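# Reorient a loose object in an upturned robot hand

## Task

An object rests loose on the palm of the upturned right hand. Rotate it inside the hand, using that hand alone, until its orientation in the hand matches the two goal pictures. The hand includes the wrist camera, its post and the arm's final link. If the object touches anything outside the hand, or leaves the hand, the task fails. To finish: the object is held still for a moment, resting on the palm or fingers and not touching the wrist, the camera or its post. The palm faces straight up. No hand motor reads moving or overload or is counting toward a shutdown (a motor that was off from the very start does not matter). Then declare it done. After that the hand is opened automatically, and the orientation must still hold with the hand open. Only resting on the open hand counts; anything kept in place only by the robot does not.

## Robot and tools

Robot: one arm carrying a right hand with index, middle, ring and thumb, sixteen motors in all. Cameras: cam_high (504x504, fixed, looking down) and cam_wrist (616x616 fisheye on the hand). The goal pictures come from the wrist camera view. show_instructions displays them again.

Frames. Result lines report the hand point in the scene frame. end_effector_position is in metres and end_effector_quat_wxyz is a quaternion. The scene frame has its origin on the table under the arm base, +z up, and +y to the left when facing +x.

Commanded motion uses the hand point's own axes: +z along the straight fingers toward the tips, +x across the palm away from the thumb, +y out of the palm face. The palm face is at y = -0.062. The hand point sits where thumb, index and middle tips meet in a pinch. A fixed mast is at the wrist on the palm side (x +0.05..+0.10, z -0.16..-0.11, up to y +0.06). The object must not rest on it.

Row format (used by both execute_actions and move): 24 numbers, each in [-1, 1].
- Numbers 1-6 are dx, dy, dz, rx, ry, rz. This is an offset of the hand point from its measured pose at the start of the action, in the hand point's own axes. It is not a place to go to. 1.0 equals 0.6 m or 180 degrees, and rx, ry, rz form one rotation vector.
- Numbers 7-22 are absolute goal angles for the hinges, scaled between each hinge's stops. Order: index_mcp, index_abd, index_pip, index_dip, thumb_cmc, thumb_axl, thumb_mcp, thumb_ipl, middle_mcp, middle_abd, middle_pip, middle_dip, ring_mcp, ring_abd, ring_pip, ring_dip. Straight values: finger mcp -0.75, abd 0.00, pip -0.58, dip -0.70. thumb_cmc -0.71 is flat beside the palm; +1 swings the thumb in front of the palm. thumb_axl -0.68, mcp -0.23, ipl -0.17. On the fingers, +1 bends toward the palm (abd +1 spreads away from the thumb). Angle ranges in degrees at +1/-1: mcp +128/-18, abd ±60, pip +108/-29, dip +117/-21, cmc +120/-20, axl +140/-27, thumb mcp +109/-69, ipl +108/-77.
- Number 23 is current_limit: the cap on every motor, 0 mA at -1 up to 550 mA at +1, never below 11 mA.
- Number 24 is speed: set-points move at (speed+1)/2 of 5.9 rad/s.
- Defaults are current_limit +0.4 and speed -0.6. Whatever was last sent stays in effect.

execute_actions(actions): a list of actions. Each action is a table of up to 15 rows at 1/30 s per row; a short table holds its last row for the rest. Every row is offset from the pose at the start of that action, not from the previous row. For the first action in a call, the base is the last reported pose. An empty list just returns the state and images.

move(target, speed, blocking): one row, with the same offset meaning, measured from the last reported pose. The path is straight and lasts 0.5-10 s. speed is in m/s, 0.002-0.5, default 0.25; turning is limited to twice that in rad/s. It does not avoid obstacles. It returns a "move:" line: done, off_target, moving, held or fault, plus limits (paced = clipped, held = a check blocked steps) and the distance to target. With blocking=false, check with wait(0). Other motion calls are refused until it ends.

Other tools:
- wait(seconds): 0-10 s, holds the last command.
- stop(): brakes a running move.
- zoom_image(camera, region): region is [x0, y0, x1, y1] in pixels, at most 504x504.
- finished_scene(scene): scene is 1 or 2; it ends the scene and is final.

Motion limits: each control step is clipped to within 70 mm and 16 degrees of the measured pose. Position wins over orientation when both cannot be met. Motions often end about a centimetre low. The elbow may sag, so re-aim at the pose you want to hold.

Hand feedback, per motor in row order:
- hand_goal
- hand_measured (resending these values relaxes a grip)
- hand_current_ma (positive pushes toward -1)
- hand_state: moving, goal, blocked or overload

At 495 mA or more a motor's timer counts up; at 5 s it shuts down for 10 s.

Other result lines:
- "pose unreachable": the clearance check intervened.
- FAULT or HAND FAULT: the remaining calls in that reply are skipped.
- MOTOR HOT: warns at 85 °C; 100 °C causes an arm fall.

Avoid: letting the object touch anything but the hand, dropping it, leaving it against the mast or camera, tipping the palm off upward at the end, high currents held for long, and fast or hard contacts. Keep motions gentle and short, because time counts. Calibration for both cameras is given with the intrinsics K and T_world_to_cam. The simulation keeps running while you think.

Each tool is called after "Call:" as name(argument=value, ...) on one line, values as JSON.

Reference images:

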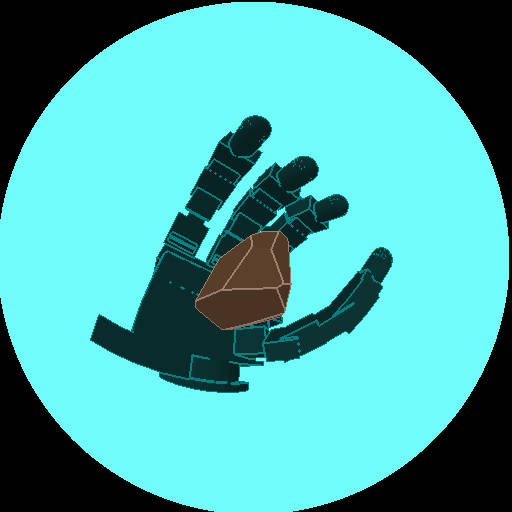

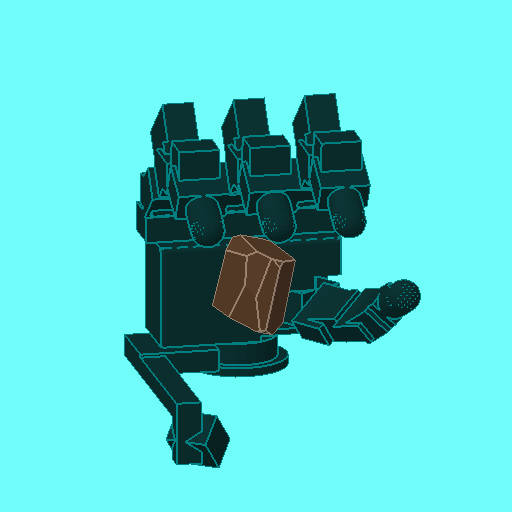

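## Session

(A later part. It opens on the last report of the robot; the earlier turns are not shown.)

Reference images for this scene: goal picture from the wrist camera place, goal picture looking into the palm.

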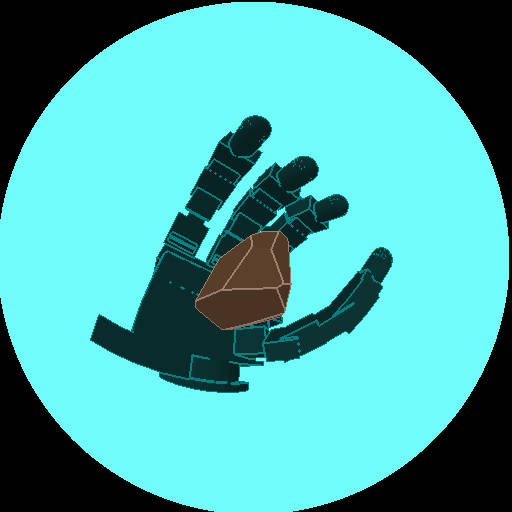

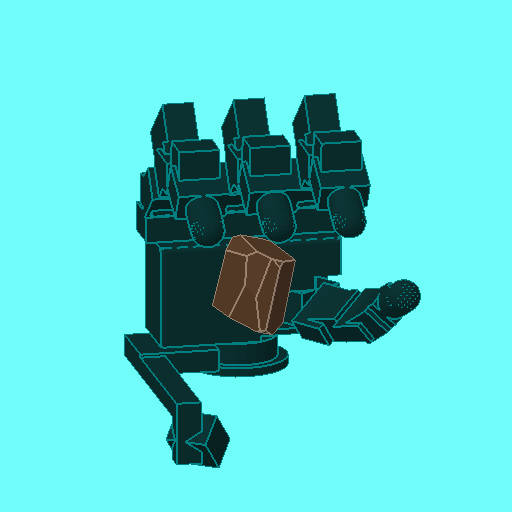

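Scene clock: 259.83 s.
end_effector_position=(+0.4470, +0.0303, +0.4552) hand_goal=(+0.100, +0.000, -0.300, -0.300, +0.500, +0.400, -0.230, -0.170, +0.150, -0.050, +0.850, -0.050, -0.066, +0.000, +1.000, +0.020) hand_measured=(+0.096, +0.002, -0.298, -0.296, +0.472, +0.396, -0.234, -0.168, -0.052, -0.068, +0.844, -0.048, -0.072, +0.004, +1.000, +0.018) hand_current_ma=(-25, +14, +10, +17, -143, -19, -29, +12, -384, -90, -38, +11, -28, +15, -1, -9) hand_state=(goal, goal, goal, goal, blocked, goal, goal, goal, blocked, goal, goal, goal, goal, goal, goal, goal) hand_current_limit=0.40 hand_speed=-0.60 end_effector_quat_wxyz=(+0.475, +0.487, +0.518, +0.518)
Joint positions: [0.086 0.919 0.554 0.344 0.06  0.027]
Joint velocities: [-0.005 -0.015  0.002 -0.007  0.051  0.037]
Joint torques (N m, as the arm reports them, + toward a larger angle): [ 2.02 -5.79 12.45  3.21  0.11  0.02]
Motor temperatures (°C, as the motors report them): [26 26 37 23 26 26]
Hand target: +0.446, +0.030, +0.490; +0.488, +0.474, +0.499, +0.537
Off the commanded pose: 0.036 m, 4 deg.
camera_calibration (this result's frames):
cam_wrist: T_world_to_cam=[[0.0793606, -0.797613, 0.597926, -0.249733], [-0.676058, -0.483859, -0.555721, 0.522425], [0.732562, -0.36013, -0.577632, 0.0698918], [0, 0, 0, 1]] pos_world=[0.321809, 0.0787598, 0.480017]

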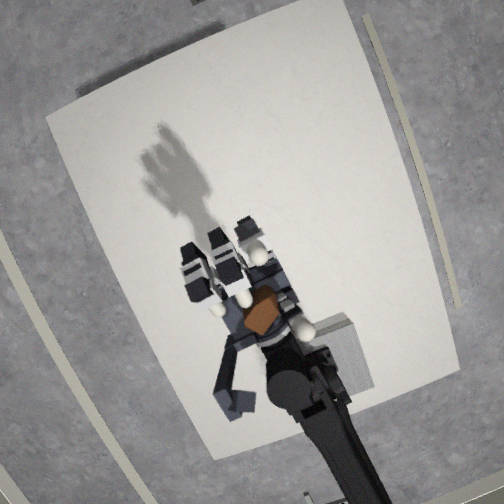

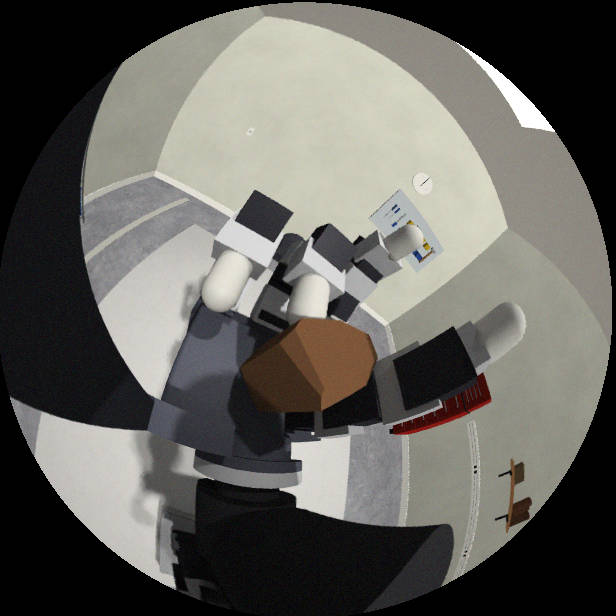

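Call:
move(target=[0,0.06,0,0.10,0,0.003, 0.0,0,-0.3,-0.3, 0.45,0.4,-0.23,-0.17, -0.07,-0.07,0.84,-0.05, -0.065,0.0,1.0,0.02, 0.4,-0.6], speed=0.2)

Call:
zoom_image(camera="cam_high", region=[150, 200, 370, 420])

Scene clock: 272.80 s.
end_effector_position=(+0.4471, +0.0303, +0.4519) hand_goal=(+0.000, +0.000, -0.300, -0.300, +0.450, +0.400, -0.230, -0.170, -0.070, -0.070, +0.840, -0.050, -0.066, +0.000, +1.000, +0.020) hand_measured=(-0.008, +0.002, -0.300, -0.298, +0.448, +0.398, -0.234, -0.168, -0.076, -0.072, +0.840, -0.048, -0.072, +0.004, +1.000, +0.018) hand_current_ma=(-47, +14, +3, +14, -6, -15, -25, +12, -28, -14, +2, +11, -28, +15, -1, -9) hand_state=(goal, goal, goal, goal, goal, goal, goal, goal, goal, goal, goal, goal, goal, goal, goal, goal) hand_current_limit=0.40 hand_speed=-0.60 end_effector_quat_wxyz=(+0.382, +0.565, +0.605, +0.411)
Joint positions: [ 0.086  0.81   0.747 -0.326  0.054  0.04 ]
Joint velocities: [-0.015  0.015 -0.002  0.002 -0.066  0.022]
Joint torques (N m, as the arm reports them, + toward a larger angle): [ 1.84 -4.5  13.92  2.33 -0.02  0.08]
Motor temperatures (°C, as the motors report them): [26 26 37 23 26 26]
Hand target: +0.446, +0.030, +0.491; +0.393, +0.558, +0.590, +0.431
Off the commanded pose: 0.039 m, 3 deg.
move: off_target
camera_calibration (this result's frames):
cam_wrist: T_world_to_cam=[[0.291232, -0.777275, 0.557698, -0.324943], [-0.827738, -0.49701, -0.260444, 0.455367], [0.479619, -0.385778, -0.788125, 0.27688], [0, 0, 0, 1]] pos_world=[0.338761, 0.080566, 0.518034]

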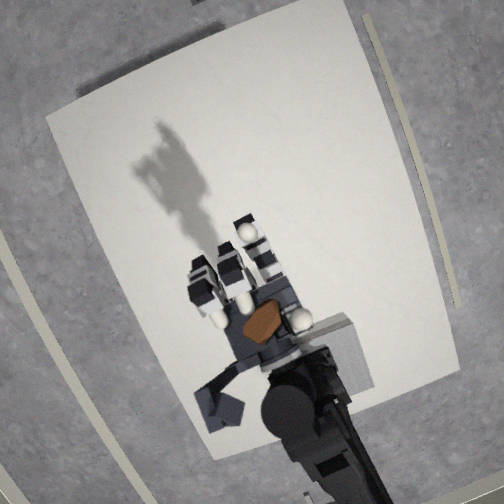

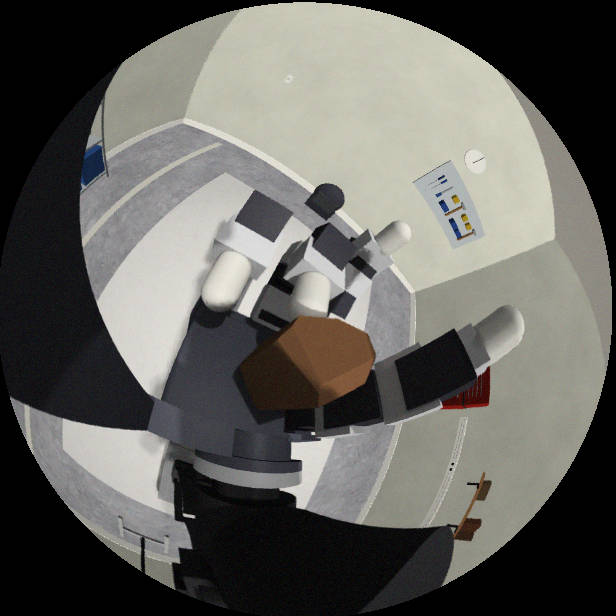

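Region (150, 200, 370, 420) of cam_high's 504x504 image, scaled by 2.291, with more detail than that image has.

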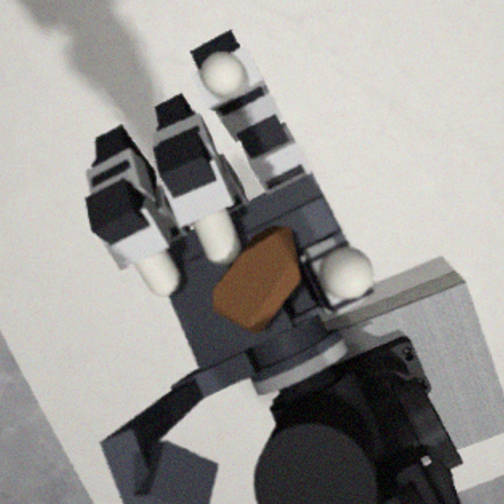

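Call:
execute_actions(actions=[[[0,0.06,-0.02,-0.11,0,0.003, -0.12,0.3,1.0,0.05, 0.15,0.4,-0.23,-0.17, -0.07,0,0.2,-0.3, 0.33,0.0,1.0,-0.4, 0.6,-0.2]],[[0,0.06,-0.01,-0.04,0,0.003, -0.12,0.3,1.0,0.05, 0.15,0.4,-0.23,-0.17, -0.0,0,-0.3,-0.3, 0.33,0.8,1.0,-0.4, 0.6,-0.2]]])

Call:
zoom_image(camera="cam_high", region=[150, 200, 370, 420])

Scene clock: 280.33 s.
end_effector_position=(+0.4466, +0.0293, +0.4957) hand_goal=(-0.120, +0.300, +1.000, +0.050, +0.150, +0.400, -0.230, -0.170, +0.000, +0.000, -0.300, -0.300, +0.330, +0.800, +1.000, -0.400) hand_measured=(-0.126, +0.298, +0.992, +0.048, +0.144, +0.398, -0.232, -0.168, -0.014, -0.002, -0.298, -0.298, +0.328, +0.690, +1.000, -0.396) hand_current_ma=(-33, -10, +15, -11, -26, -15, -16, +7, -73, -14, +6, +15, -14, -78, -1, +20) hand_state=(goal, goal, moving, goal, goal, goal, goal, goal, goal, goal, moving, goal, goal, moving, goal, goal) hand_current_limit=0.60 hand_speed=-0.20 end_effector_quat_wxyz=(+0.476, +0.488, +0.510, +0.525)
Joint positions: [0.086 0.882 0.637 0.239 0.063 0.04 ]
Joint velocities: [-0.005 -0.005 -0.017  0.002 -0.007 -0.007]
Joint torques (N m, as the arm reports them, + toward a larger angle): [ 1.96 -4.01 10.92  4.63  0.15 -0.04]
Motor temperatures (°C, as the motors report them): [26 26 38 23 26 26]
Hand target: +0.446, +0.029, +0.515; +0.486, +0.477, +0.496, +0.538
Off the commanded pose: 0.019 m, 3 deg.
camera_calibration (this result's frames):
cam_wrist: T_world_to_cam=[[0.0689323, -0.806663, 0.586978, -0.264355], [-0.669228, -0.473741, -0.572454, 0.54912], [0.739853, -0.353361, -0.572497, 0.0871953], [0, 0, 0, 1]] pos_world=[0.321197, 0.0777061, 0.519436]

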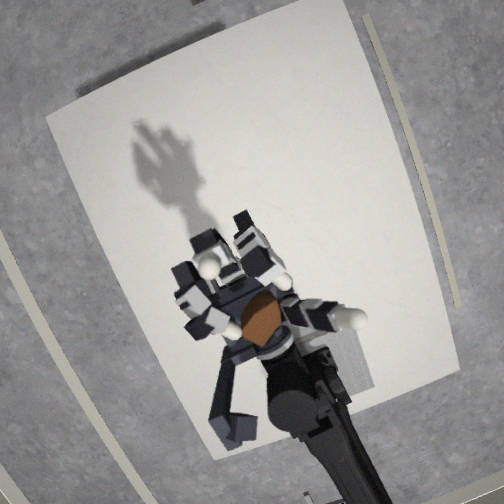

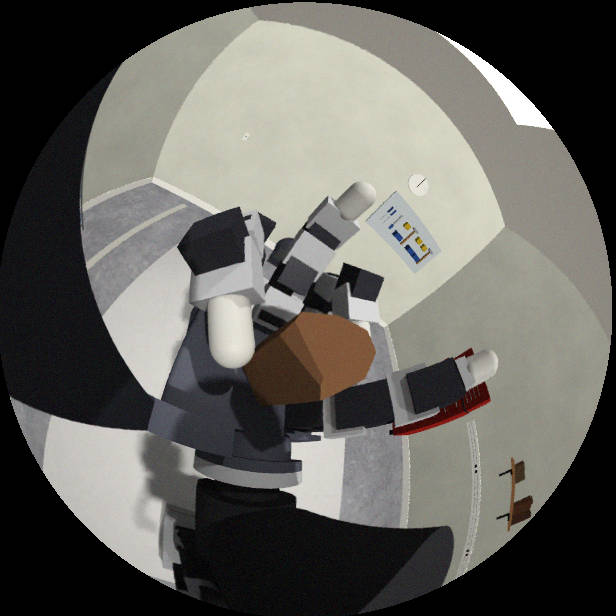

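Region (150, 200, 370, 420) of cam_high's 504x504 image, scaled by 2.291, with more detail than that image has.

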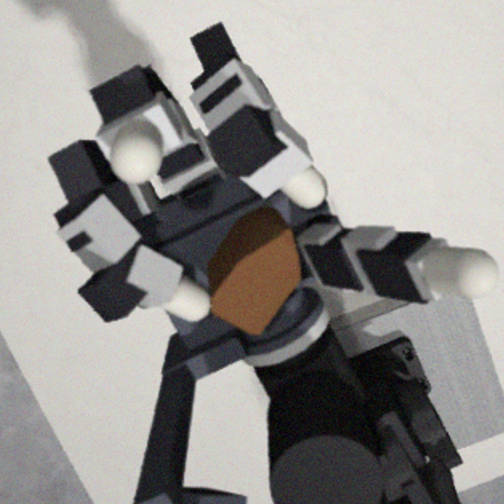

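Call:
execute_actions(actions=[[[0,0.03,0,-0.016,0,0, 0.08,0.3,1.0,-0.08, -0.2,0.4,-0.23,-0.17, 0,0,-0.3,-0.3, 0.33,0.8,1.0,-0.4, 0.5,-0.4]],[[0,0.03,0,-0.016,0,0, 0.08,-0.35,1.0,-0.08, -0.2,0.4,-0.23,-0.17, 0,0,-0.3,-0.3, 0.33,0.95,1.0,-0.4, 0.4,-0.55]]])

Call:
zoom_image(camera="cam_high", region=[150, 200, 370, 420])

Scene clock: 285.10 s.
end_effector_position=(+0.4460, +0.0293, +0.4975) hand_goal=(+0.080, -0.350, +1.000, -0.080, -0.200, +0.400, -0.230, -0.170, +0.000, +0.000, -0.300, -0.300, +0.330, +0.950, +1.000, -0.400) hand_measured=(+0.072, -0.216, +1.000, -0.076, -0.208, +0.398, -0.234, -0.170, -0.014, -0.002, -0.298, -0.298, +0.330, +0.946, +0.988, -0.406) hand_current_ma=(-46, +146, -1, +20, -45, -15, -25, +3, -73, -14, +9, +15, +13, -21, -93, -53) hand_state=(goal, moving, goal, goal, goal, goal, goal, goal, goal, goal, goal, goal, moving, goal, moving, moving) hand_current_limit=0.40 hand_speed=-0.55 end_effector_quat_wxyz=(+0.478, +0.486, +0.508, +0.527)
Joint positions: [0.086 0.882 0.637 0.246 0.063 0.04 ]
Joint velocities: [ 0.005  0.005  0.007 -0.007 -0.037  0.066]
Joint torques (N m, as the arm reports them, + toward a larger angle): [ 1.73 -3.82 10.59  4.61  0.04 -0.12]
Motor temperatures (°C, as the motors report them): [26 26 38 23 26 26]
Hand target: +0.446, +0.029, +0.514; +0.489, +0.475, +0.496, +0.538
Off the commanded pose: 0.017 m, 3 deg.
camera_calibration (this result's frames):
cam_wrist: T_world_to_cam=[[0.0648049, -0.807223, 0.586678, -0.263395], [-0.665046, -0.473257, -0.577703, 0.55043], [0.743985, -0.35273, -0.56751, 0.0843058], [0, 0, 0, 1]] pos_world=[0.320408, 0.0776138, 0.520357]

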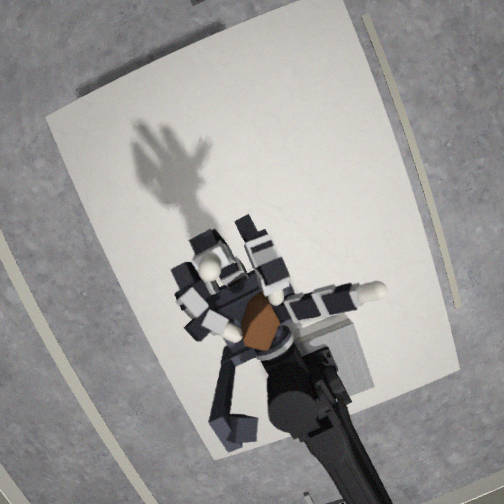

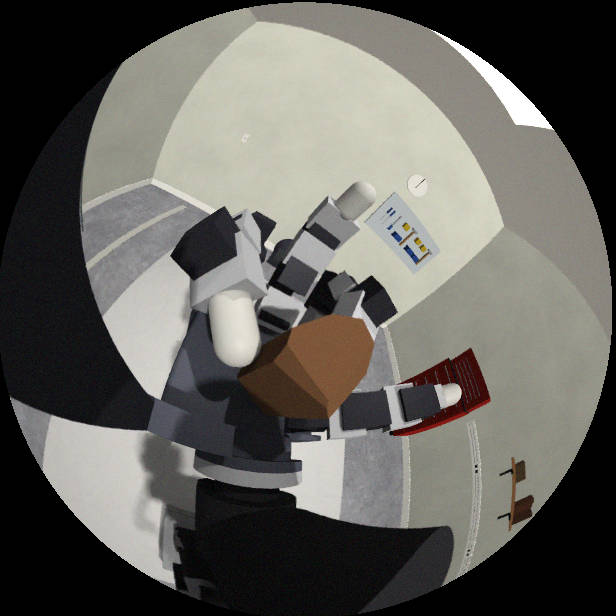

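Region (150, 200, 370, 420) of cam_high's 504x504 image, scaled by 2.291, with more detail than that image has.

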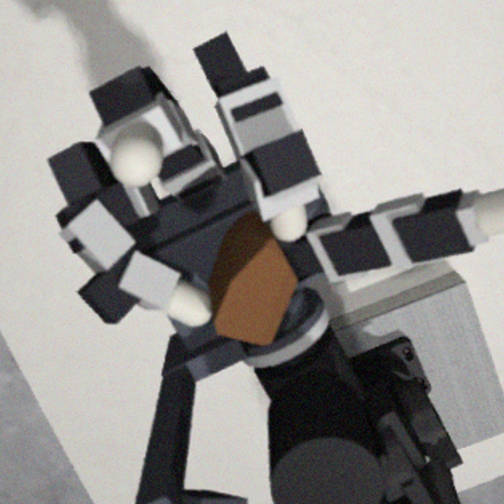

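Rotating well. Continue the index sweep.

Call:
execute_actions(actions=[[[0,0.028,0,-0.014,0,0, 0.08,-0.85,1.0,-0.08, -0.2,0.4,-0.23,-0.17, 0,0,-0.3,-0.3, 0.33,0.95,1.0,-0.4, 0.4,-0.55]]])

Call:
zoom_image(camera="cam_high", region=[150, 200, 370, 420])

Scene clock: 287.67 s.
end_effector_position=(+0.4460, +0.0293, +0.4975) hand_goal=(+0.080, -0.850, +1.000, -0.080, -0.200, +0.400, -0.230, -0.170, +0.000, +0.000, -0.300, -0.300, +0.330, +0.950, +1.000, -0.400) hand_measured=(+0.068, -0.560, +0.998, -0.074, -0.208, +0.398, -0.234, -0.170, -0.014, -0.002, -0.298, -0.298, +0.346, +0.944, +0.932, -0.442) hand_current_ma=(-69, +285, -19, +31, -45, -15, -25, +3, -73, -14, +9, +15, +90, -26, -375, -225) hand_state=(moving, moving, moving, goal, goal, goal, goal, goal, goal, goal, goal, goal, moving, goal, moving, moving) hand_current_limit=0.40 hand_speed=-0.55 end_effector_quat_wxyz=(+0.478, +0.486, +0.508, +0.527)
Joint positions: [0.086 0.882 0.637 0.246 0.063 0.04 ]
Joint velocities: [-0.015 -0.005  0.002  0.007 -0.154  0.022]
Joint torques (N m, as the arm reports them, + toward a larger angle): [ 1.78 -4.17 10.62  4.35  0.05 -0.13]
Motor temperatures (°C, as the motors report them): [26 26 37 23 26 26]
Hand target: +0.445, +0.029, +0.514; +0.488, +0.475, +0.497, +0.538
Off the commanded pose: 0.017 m, 3 deg.
camera_calibration (this result's frames):
cam_wrist: T_world_to_cam=[[0.0648049, -0.807223, 0.586678, -0.263395], [-0.665046, -0.473257, -0.577703, 0.55043], [0.743985, -0.35273, -0.56751, 0.0843058], [0, 0, 0, 1]] pos_world=[0.320408, 0.0776138, 0.520357]

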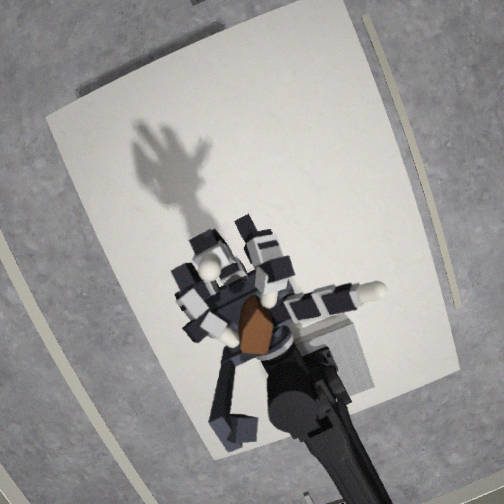

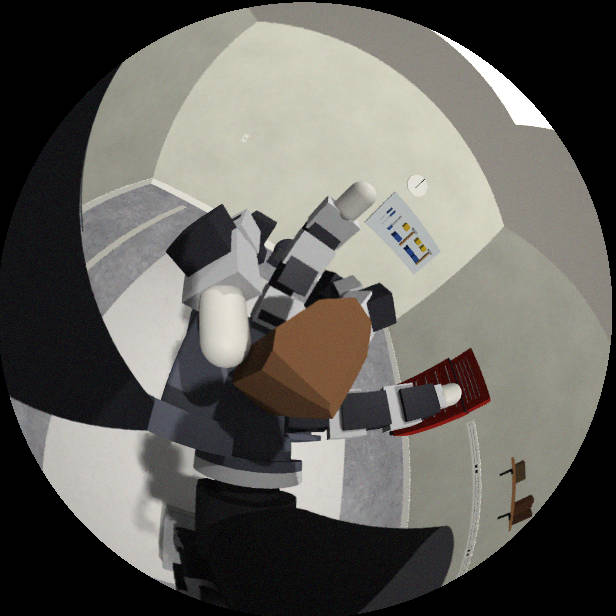

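Region (150, 200, 370, 420) of cam_high's 504x504 image, scaled by 2.291, with more detail than that image has.

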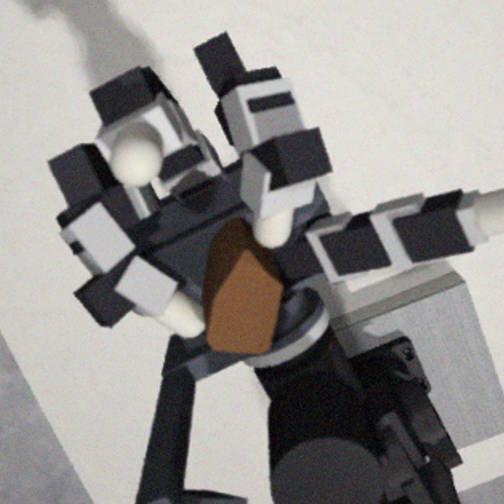

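Call:
wait(seconds=0)

Call:
zoom_image(camera="cam_high", region=[150, 200, 370, 420])

Scene clock: 291.77 s.
end_effector_position=(+0.4460, +0.0293, +0.4975) hand_goal=(+0.080, -0.850, +1.000, -0.080, -0.200, +0.400, -0.230, -0.170, +0.000, +0.000, -0.300, -0.300, +0.330, +0.950, +1.000, -0.400) hand_measured=(+0.072, -0.848, +1.000, -0.076, -0.208, +0.398, -0.234, -0.170, -0.014, -0.002, -0.298, -0.298, +0.334, +0.948, +1.000, -0.402) hand_current_ma=(-45, +11, -2, +19, -46, -15, -25, +3, -73, -14, +8, +15, +18, -11, -4, -13) hand_state=(goal, goal, goal, goal, goal, goal, goal, goal, goal, goal, goal, goal, goal, goal, goal, goal) hand_current_limit=0.40 hand_speed=-0.55 end_effector_quat_wxyz=(+0.478, +0.486, +0.508, +0.527)
Joint positions: [0.086 0.882 0.637 0.246 0.063 0.04 ]
Joint velocities: [-0.005 -0.005 -0.007 -0.007 -0.022  0.007]
Joint torques (N m, as the arm reports them, + toward a larger angle): [ 1.9  -4.04 10.58  4.39  0.04 -0.13]
Motor temperatures (°C, as the motors report them): [26 26 37 23 26 26]
Hand target: +0.445, +0.029, +0.514; +0.488, +0.475, +0.497, +0.538
Off the commanded pose: 0.017 m, 3 deg.
camera_calibration (this result's frames):
cam_wrist: T_world_to_cam=[[0.0648049, -0.807223, 0.586678, -0.263395], [-0.665046, -0.473257, -0.577703, 0.55043], [0.743985, -0.35273, -0.56751, 0.0843058], [0, 0, 0, 1]] pos_world=[0.320408, 0.0776138, 0.520357]

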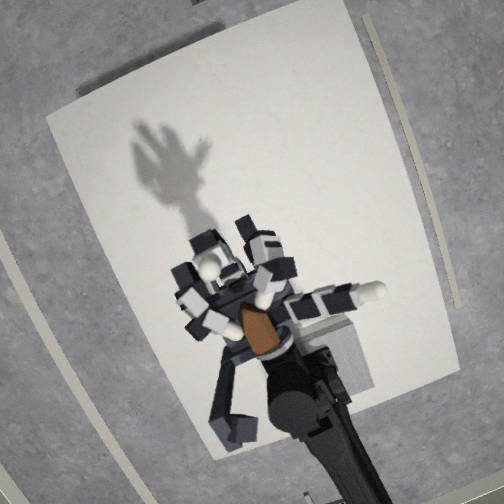

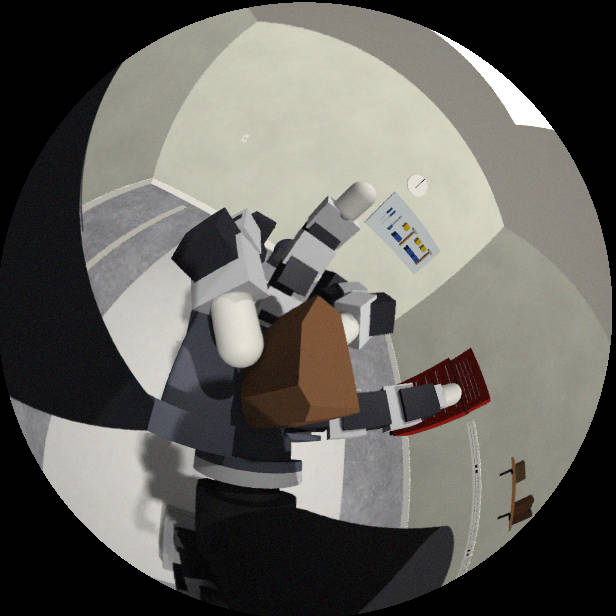

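Region (150, 200, 370, 420) of cam_high's 504x504 image, scaled by 2.291, with more detail than that image has.

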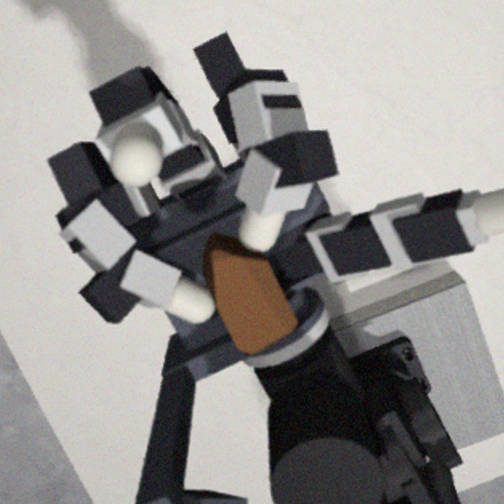

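Call:
move(target=[0,0.04,0,0.15,0,0, 0.08,-0.35,1.0,-0.08, -0.2,0.4,-0.23,-0.17, 0,0,-0.45,-0.2, 0.08,0.6,1.0,-0.08, 0.5,-0.3], speed=0.2)

Call:
zoom_image(camera="cam_high", region=[150, 200, 370, 420])

Scene clock: 301.50 s.
end_effector_position=(+0.4446, +0.0323, +0.4867) hand_goal=(+0.080, -0.350, +1.000, -0.080, -0.200, +0.400, -0.230, -0.170, +0.000, +0.000, -0.450, -0.200, +0.080, +0.600, +1.000, -0.080) hand_measured=(+0.072, -0.354, +1.000, -0.076, -0.208, +0.398, -0.234, -0.170, -0.014, -0.002, -0.450, -0.202, +0.076, +0.604, +1.000, -0.082) hand_current_ma=(-42, -14, -1, +19, -46, -15, -25, +3, -72, -13, +0, -14, -21, +18, -1, -12) hand_state=(goal, goal, goal, goal, goal, goal, goal, goal, goal, goal, goal, goal, goal, goal, goal, goal) hand_current_limit=0.50 hand_speed=-0.30 end_effector_quat_wxyz=(+0.344, +0.586, +0.630, +0.375)
Joint positions: [ 0.086  0.82   0.927 -0.619  0.041  0.046]
Joint velocities: [-0.015 -0.005 -0.002 -0.012 -0.081 -0.007]
Joint torques (N m, as the arm reports them, + toward a larger angle): [ 1.43 -3.37 13.83  2.22  0.02  0.03]
Motor temperatures (°C, as the motors report them): [26 26 37 23 26 26]
Hand target: +0.446, +0.029, +0.521; +0.354, +0.584, +0.617, +0.391
Off the commanded pose: 0.035 m, 3 deg.
move: off_target
camera_calibration (this result's frames):
cam_wrist: T_world_to_cam=[[0.363967, -0.771677, 0.521578, -0.357022], [-0.849438, -0.504722, -0.153985, 0.421533], [0.382079, -0.387002, -0.839193, 0.374539], [0, 0, 0, 1]] pos_world=[0.344906, 0.0821992, 0.565435]

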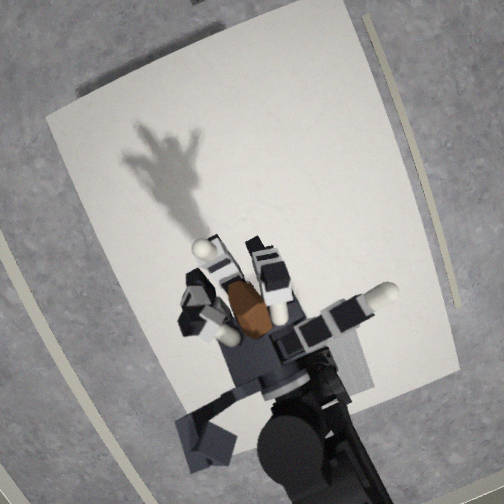

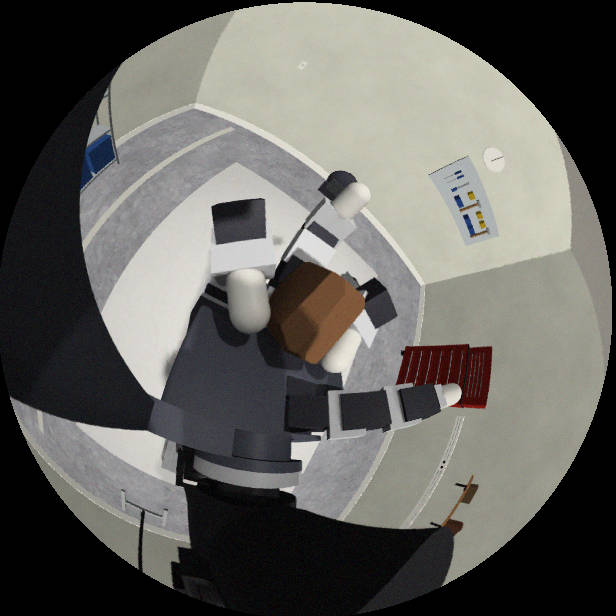

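Region (150, 200, 370, 420) of cam_high's 504x504 image, scaled by 2.291, with more detail than that image has.

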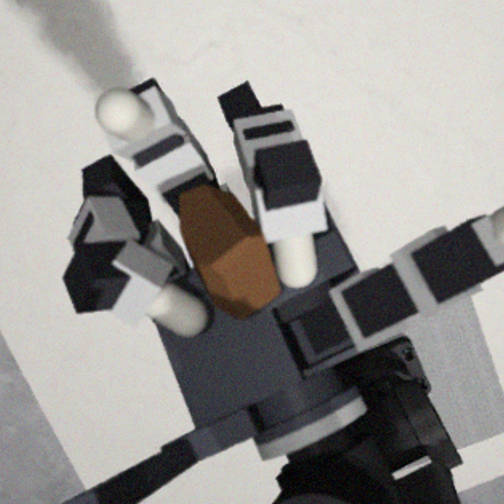

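Call:
zoom_image(camera="cam_wrist", region=[190, 190, 410, 410])

Region (190, 190, 410, 410) of cam_wrist's 616x616 image, scaled by 2.291, with more detail than that image has.

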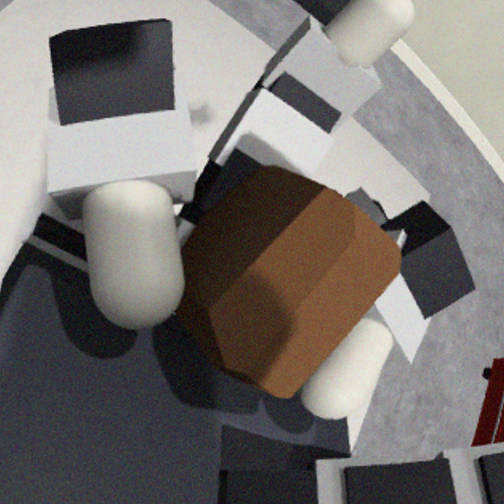

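Call:
move(target=[0,0.04,-0.02,-0.18,0,0.01, 0.08,-0.35,1.0,-0.08, -0.2,0.4,-0.23,-0.17, 0,0,-0.45,-0.2, 0.08,0.6,1.0,-0.08, 0.5,-0.3], speed=0.25)

Call:
zoom_image(camera="cam_high", region=[150, 200, 370, 420])

Scene clock: 317.77 s.
end_effector_position=(+0.4465, +0.0282, +0.5028) hand_goal=(+0.080, -0.350, +1.000, -0.080, -0.200, +0.400, -0.230, -0.170, +0.000, +0.000, -0.450, -0.200, +0.080, +0.600, +1.000, -0.080) hand_measured=(+0.072, -0.352, +1.000, -0.076, -0.208, +0.398, -0.234, -0.170, -0.014, -0.002, -0.450, -0.202, +0.076, +0.604, +1.000, -0.082) hand_current_ma=(-42, -13, -1, +19, -46, -15, -25, +3, -72, -13, -1, -14, -21, +18, -1, -12) hand_state=(goal, goal, goal, goal, goal, goal, goal, goal, goal, goal, goal, goal, goal, goal, goal, goal) hand_current_limit=0.50 hand_speed=-0.30 end_effector_quat_wxyz=(+0.481, +0.486, +0.501, +0.530)
Joint positions: [0.089 0.886 0.646 0.255 0.074 0.046]
Joint velocities: [ 0.005 -0.015 -0.002  0.042  0.051 -0.037]
Joint torques (N m, as the arm reports them, + toward a larger angle): [ 3.05 -4.78  9.66  4.6   0.16 -0.01]
Motor temperatures (°C, as the motors report them): [26 26 38 23 26 26]
Hand target: +0.444, +0.032, +0.513; +0.484, +0.477, +0.491, +0.545
Off the commanded pose: 0.011 m, 2 deg.
move: off_target
camera_calibration (this result's frames):
cam_wrist: T_world_to_cam=[[0.0509088, -0.812147, 0.581228, -0.258295], [-0.661501, -0.463434, -0.589614, 0.557489], [0.748214, -0.354466, -0.560829, 0.0813668], [0, 0, 0, 1]] pos_world=[0.321049, 0.0774272, 0.524465]

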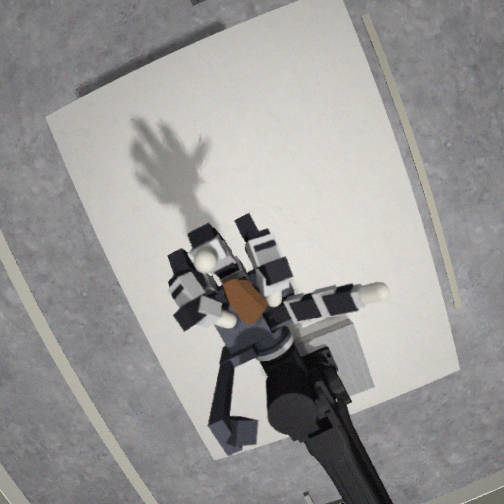

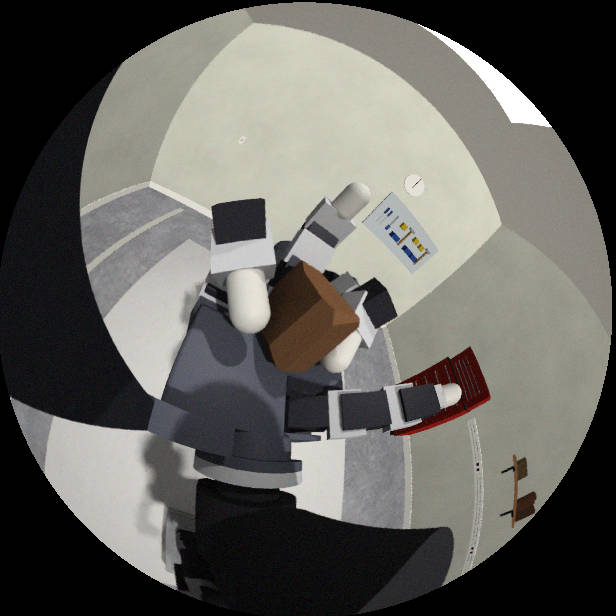

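Region (150, 200, 370, 420) of cam_high's 504x504 image, scaled by 2.291, with more detail than that image has.

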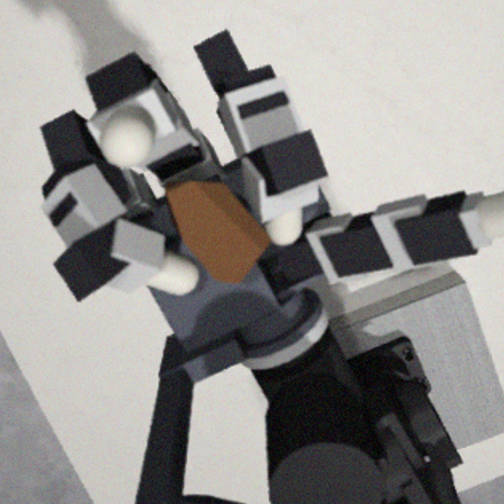

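Call:
execute_actions(actions=[[[0,0.02,0,-0.012,0,0, 0.1,-0.7,1.0,0.0, -0.2,0.4,-0.23,-0.17, -0.82,0,0.4,0.0, 0.1,0.95,1.0,0.0, 0.4,-0.4]],[[0,0.02,0,-0.012,0,0, 0.1,-0.7,1.0,0.0, -0.2,0.4,-0.23,-0.17, -0.82,0,0.88,0.17, 0.1,0.95,1.0,0.0, 0.4,-0.4]]])

Call:
zoom_image(camera="cam_high", region=[150, 200, 370, 420])

Call:
zoom_image(camera="cam_wrist", region=[170, 170, 430, 430])

Scene clock: 333.13 s.
end_effector_position=(+0.4463, +0.0282, +0.5033) hand_goal=(+0.100, -0.700, +1.000, +0.000, -0.200, +0.400, -0.230, -0.170, -0.820, +0.000, +0.880, +0.170, +0.100, +0.950, +1.000, +0.000) hand_measured=(+0.106, -0.478, +0.960, -0.018, -0.208, +0.398, -0.234, -0.170, -0.828, -0.002, +0.606, +0.168, +0.090, +0.832, +0.956, -0.008) hand_current_ma=(+36, +385, -203, -97, -46, -15, -25, +3, -44, -13, -67, -12, -50, -378, -237, -42) hand_state=(goal, blocked, blocked, goal, goal, goal, goal, goal, goal, goal, moving, goal, goal, moving, blocked, goal) hand_current_limit=0.40 hand_speed=-0.40 end_effector_quat_wxyz=(+0.482, +0.486, +0.501, +0.530)
Joint positions: [0.089 0.886 0.646 0.257 0.074 0.046]
Joint velocities: [ 0.005 -0.005  0.007 -0.012  0.007 -0.007]
Joint torques (N m, as the arm reports them, + toward a larger angle): [ 1.91 -4.09 10.01  4.52  0.04 -0.12]
Motor temperatures (°C, as the motors report them): [26 26 37 23 26 26]
Hand target: +0.446, +0.028, +0.515; +0.490, +0.477, +0.491, +0.540
Off the commanded pose: 0.012 m, 2 deg.
camera_calibration (this result's frames):
cam_wrist: T_world_to_cam=[[0.0498339, -0.812296, 0.581112, -0.258027], [-0.660373, -0.4633, -0.590983, 0.557823], [0.749283, -0.3543, -0.559506, 0.0806009], [0, 0, 0, 1]] pos_world=[0.320837, 0.0774017, 0.524704]

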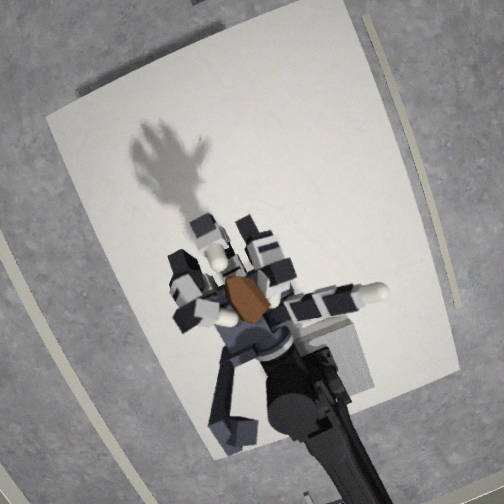

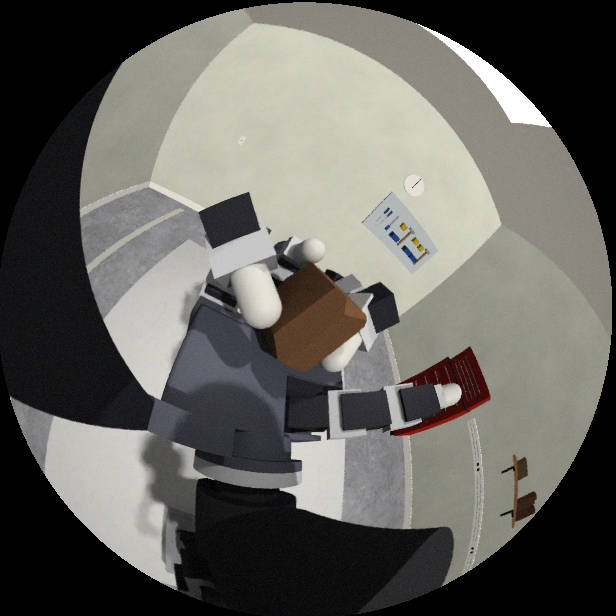

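Region (150, 200, 370, 420) of cam_high's 504x504 image, scaled by 2.291, with more detail than that image has.

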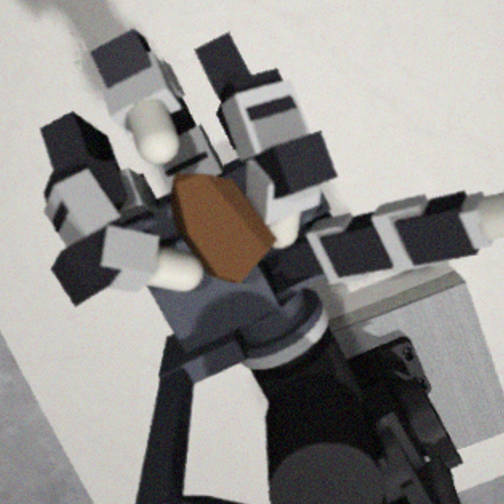

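Region (170, 170, 430, 430) of cam_wrist's 616x616 image, scaled by 1.938, with more detail than that image has.

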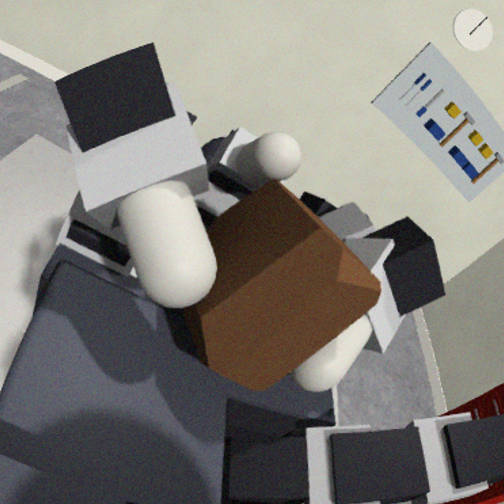

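Call:
execute_actions(actions=[[[0,0.02,0,-0.07,0,0, 0.1,-0.58,1.0,0.0, -0.2,0.4,-0.23,-0.17, -0.65,0.15,0.85,0.12, 0.1,0.92,1.0,0.0, 0.4,-0.7]],[[0,0.02,0,-0.04,0,0, 0.1,-0.58,1.0,0.0, -0.2,0.4,-0.23,-0.17, -0.41,0.15,0.7,0.02, 0.1,0.92,1.0,0.0, 0.4,-0.7]]])

Call:
zoom_image(camera="cam_wrist", region=[170, 170, 430, 430])

Scene clock: 340.10 s.
end_effector_position=(+0.4539, +0.0290, +0.5012) hand_goal=(+0.100, -0.580, +1.000, +0.000, -0.200, +0.400, -0.230, -0.170, -0.410, +0.150, +0.700, +0.020, +0.100, +0.920, +1.000, +0.000) hand_measured=(+0.122, -0.490, +0.960, -0.022, -0.210, +0.398, -0.234, -0.170, -0.524, +0.150, +0.678, +0.010, +0.102, +0.862, +0.954, -0.016) hand_current_ma=(+123, +385, -206, -109, -47, -15, -25, +3, -361, +2, -127, -60, +11, -252, -247, -82) hand_state=(blocked, blocked, blocked, blocked, goal, goal, goal, goal, moving, goal, moving, moving, moving, blocked, blocked, goal) hand_current_limit=0.40 hand_speed=-0.70 end_effector_quat_wxyz=(+0.533, +0.422, +0.427, +0.596)
Joint positions: [0.089 1.097 0.594 0.779 0.076 0.044]
Joint velocities: [-0.015  0.005  0.002  0.002  0.022 -0.022]
Joint torques (N m, as the arm reports them, + toward a larger angle): [ 1.87 -6.72  8.83  4.27  0.08 -0.19]
Motor temperatures (°C, as the motors report them): [26 26 36 23 26 26]
Hand target: +0.449, +0.028, +0.511; +0.543, +0.411, +0.415, +0.603
Off the commanded pose: 0.012 m, 2 deg.
camera_calibration (this result's frames):
cam_wrist: T_world_to_cam=[[-0.0946383, -0.831205, 0.547852, -0.173755], [-0.48646, -0.441531, -0.753928, 0.564038], [0.868562, -0.337859, -0.362563, -0.0792398], [0, 0, 0, 1]] pos_world=[0.326763, 0.0778423, 0.491707]

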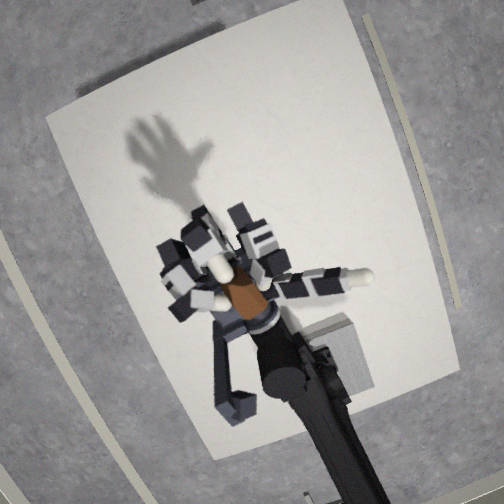

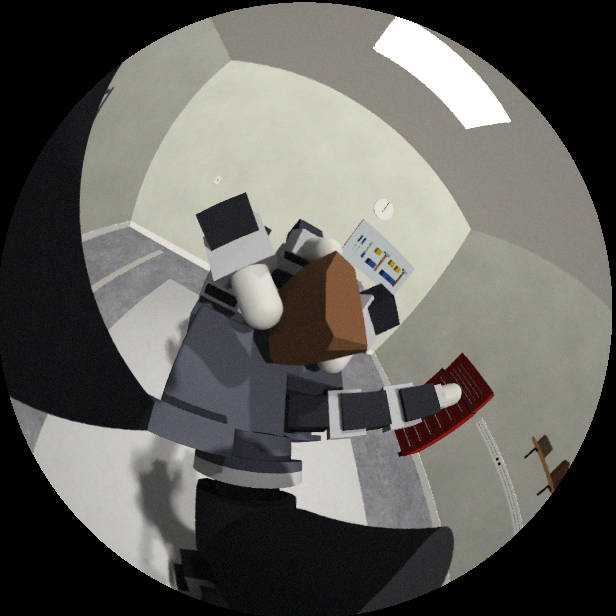

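Region (170, 170, 430, 430) of cam_wrist's 616x616 image, scaled by 1.938, with more detail than that image has.

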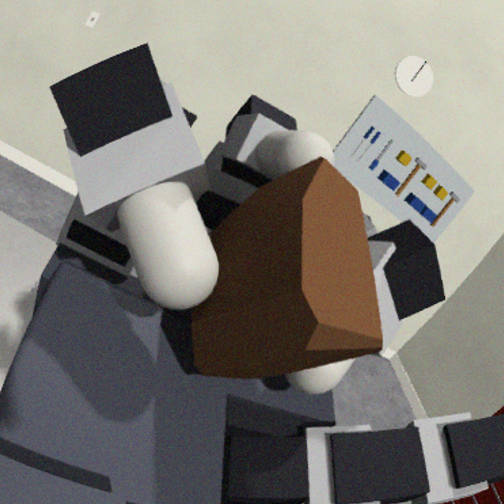

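It's rotating the right way. Continue.

Call:
execute_actions(actions=[[[0,0.02,0.005,-0.012,0,0, 0.1,-0.58,1.0,0.0, -0.2,0.4,-0.23,-0.17, -0.2,0.12,0.52,0.02, 0.1,0.92,1.0,0.0, 0.4,-0.7]],[[0,0.02,0.005,-0.012,0,0, 0.1,-0.58,1.0,0.0, -0.2,0.4,-0.23,-0.17, 0.0,0.1,0.36,0.02, 0.1,0.92,1.0,0.0, 0.4,-0.7]]])

Call:
zoom_image(camera="cam_wrist", region=[170, 170, 430, 430])

Scene clock: 344.40 s.
end_effector_position=(+0.4538, +0.0290, +0.5013) hand_goal=(+0.100, -0.580, +1.000, +0.000, -0.200, +0.400, -0.230, -0.170, +0.000, +0.100, +0.360, +0.020, +0.100, +0.920, +1.000, +0.000) hand_measured=(+0.130, -0.492, +0.992, -0.006, -0.210, +0.398, -0.234, -0.170, -0.060, +0.104, +0.338, +0.006, +0.090, +0.886, +0.952, -0.016) hand_current_ma=(+167, +385, -34, -23, -47, -15, -25, +3, -301, +18, -127, -75, -48, -154, -259, -82) hand_state=(blocked, blocked, moving, moving, goal, goal, goal, goal, moving, goal, moving, moving, goal, blocked, blocked, goal) hand_current_limit=0.40 hand_speed=-0.70 end_effector_quat_wxyz=(+0.533, +0.422, +0.427, +0.597)
Joint positions: [0.089 1.097 0.594 0.779 0.076 0.044]
Joint velocities: [-0.005 -0.005 -0.007  0.002  0.007  0.051]
Joint torques (N m, as the arm reports them, + toward a larger angle): [ 1.71 -5.91  9.66  3.93 -0.02 -0.12]
Motor temperatures (°C, as the motors report them): [26 26 36 23 26 26]
Hand target: +0.453, +0.029, +0.513; +0.541, +0.412, +0.415, +0.605
Off the commanded pose: 0.012 m, 2 deg.
camera_calibration (this result's frames):
cam_wrist: T_world_to_cam=[[-0.0948406, -0.831234, 0.547773, -0.173678], [-0.486173, -0.441495, -0.754134, 0.564041], [0.868701, -0.337835, -0.362252, -0.0793831], [0, 0, 0, 1]] pos_world=[0.32671, 0.0778356, 0.491742]

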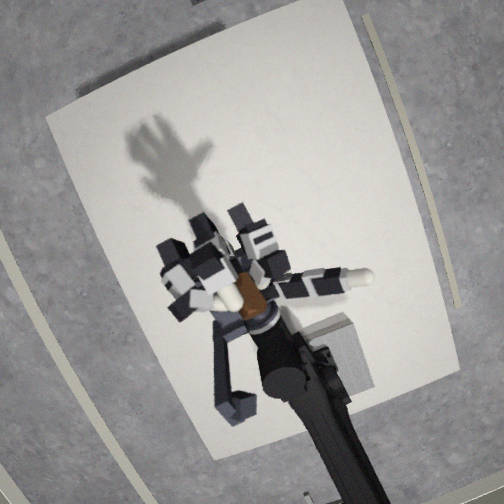

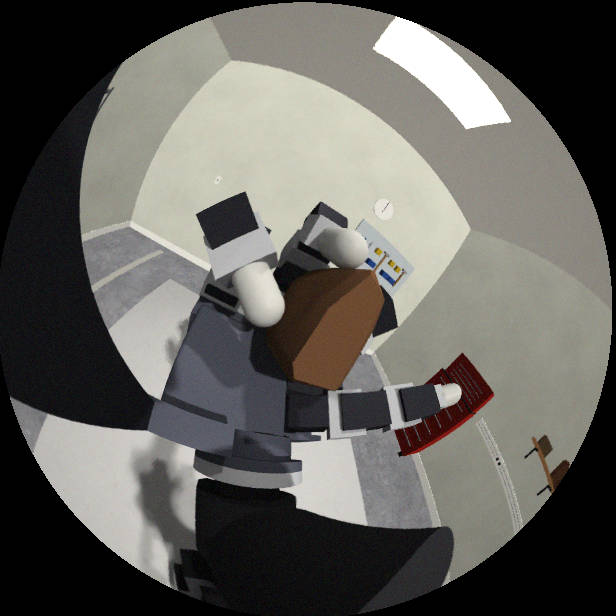

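Region (170, 170, 430, 430) of cam_wrist's 616x616 image, scaled by 1.938, with more detail than that image has.

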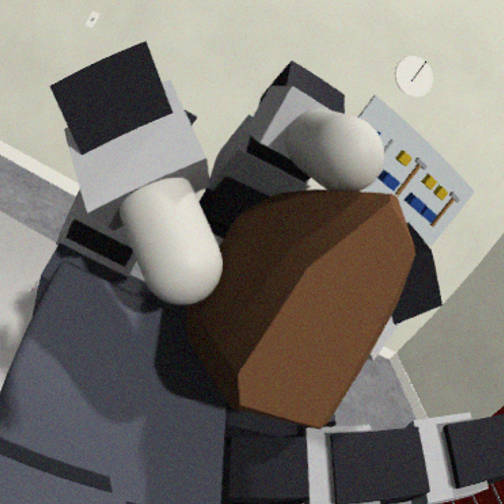

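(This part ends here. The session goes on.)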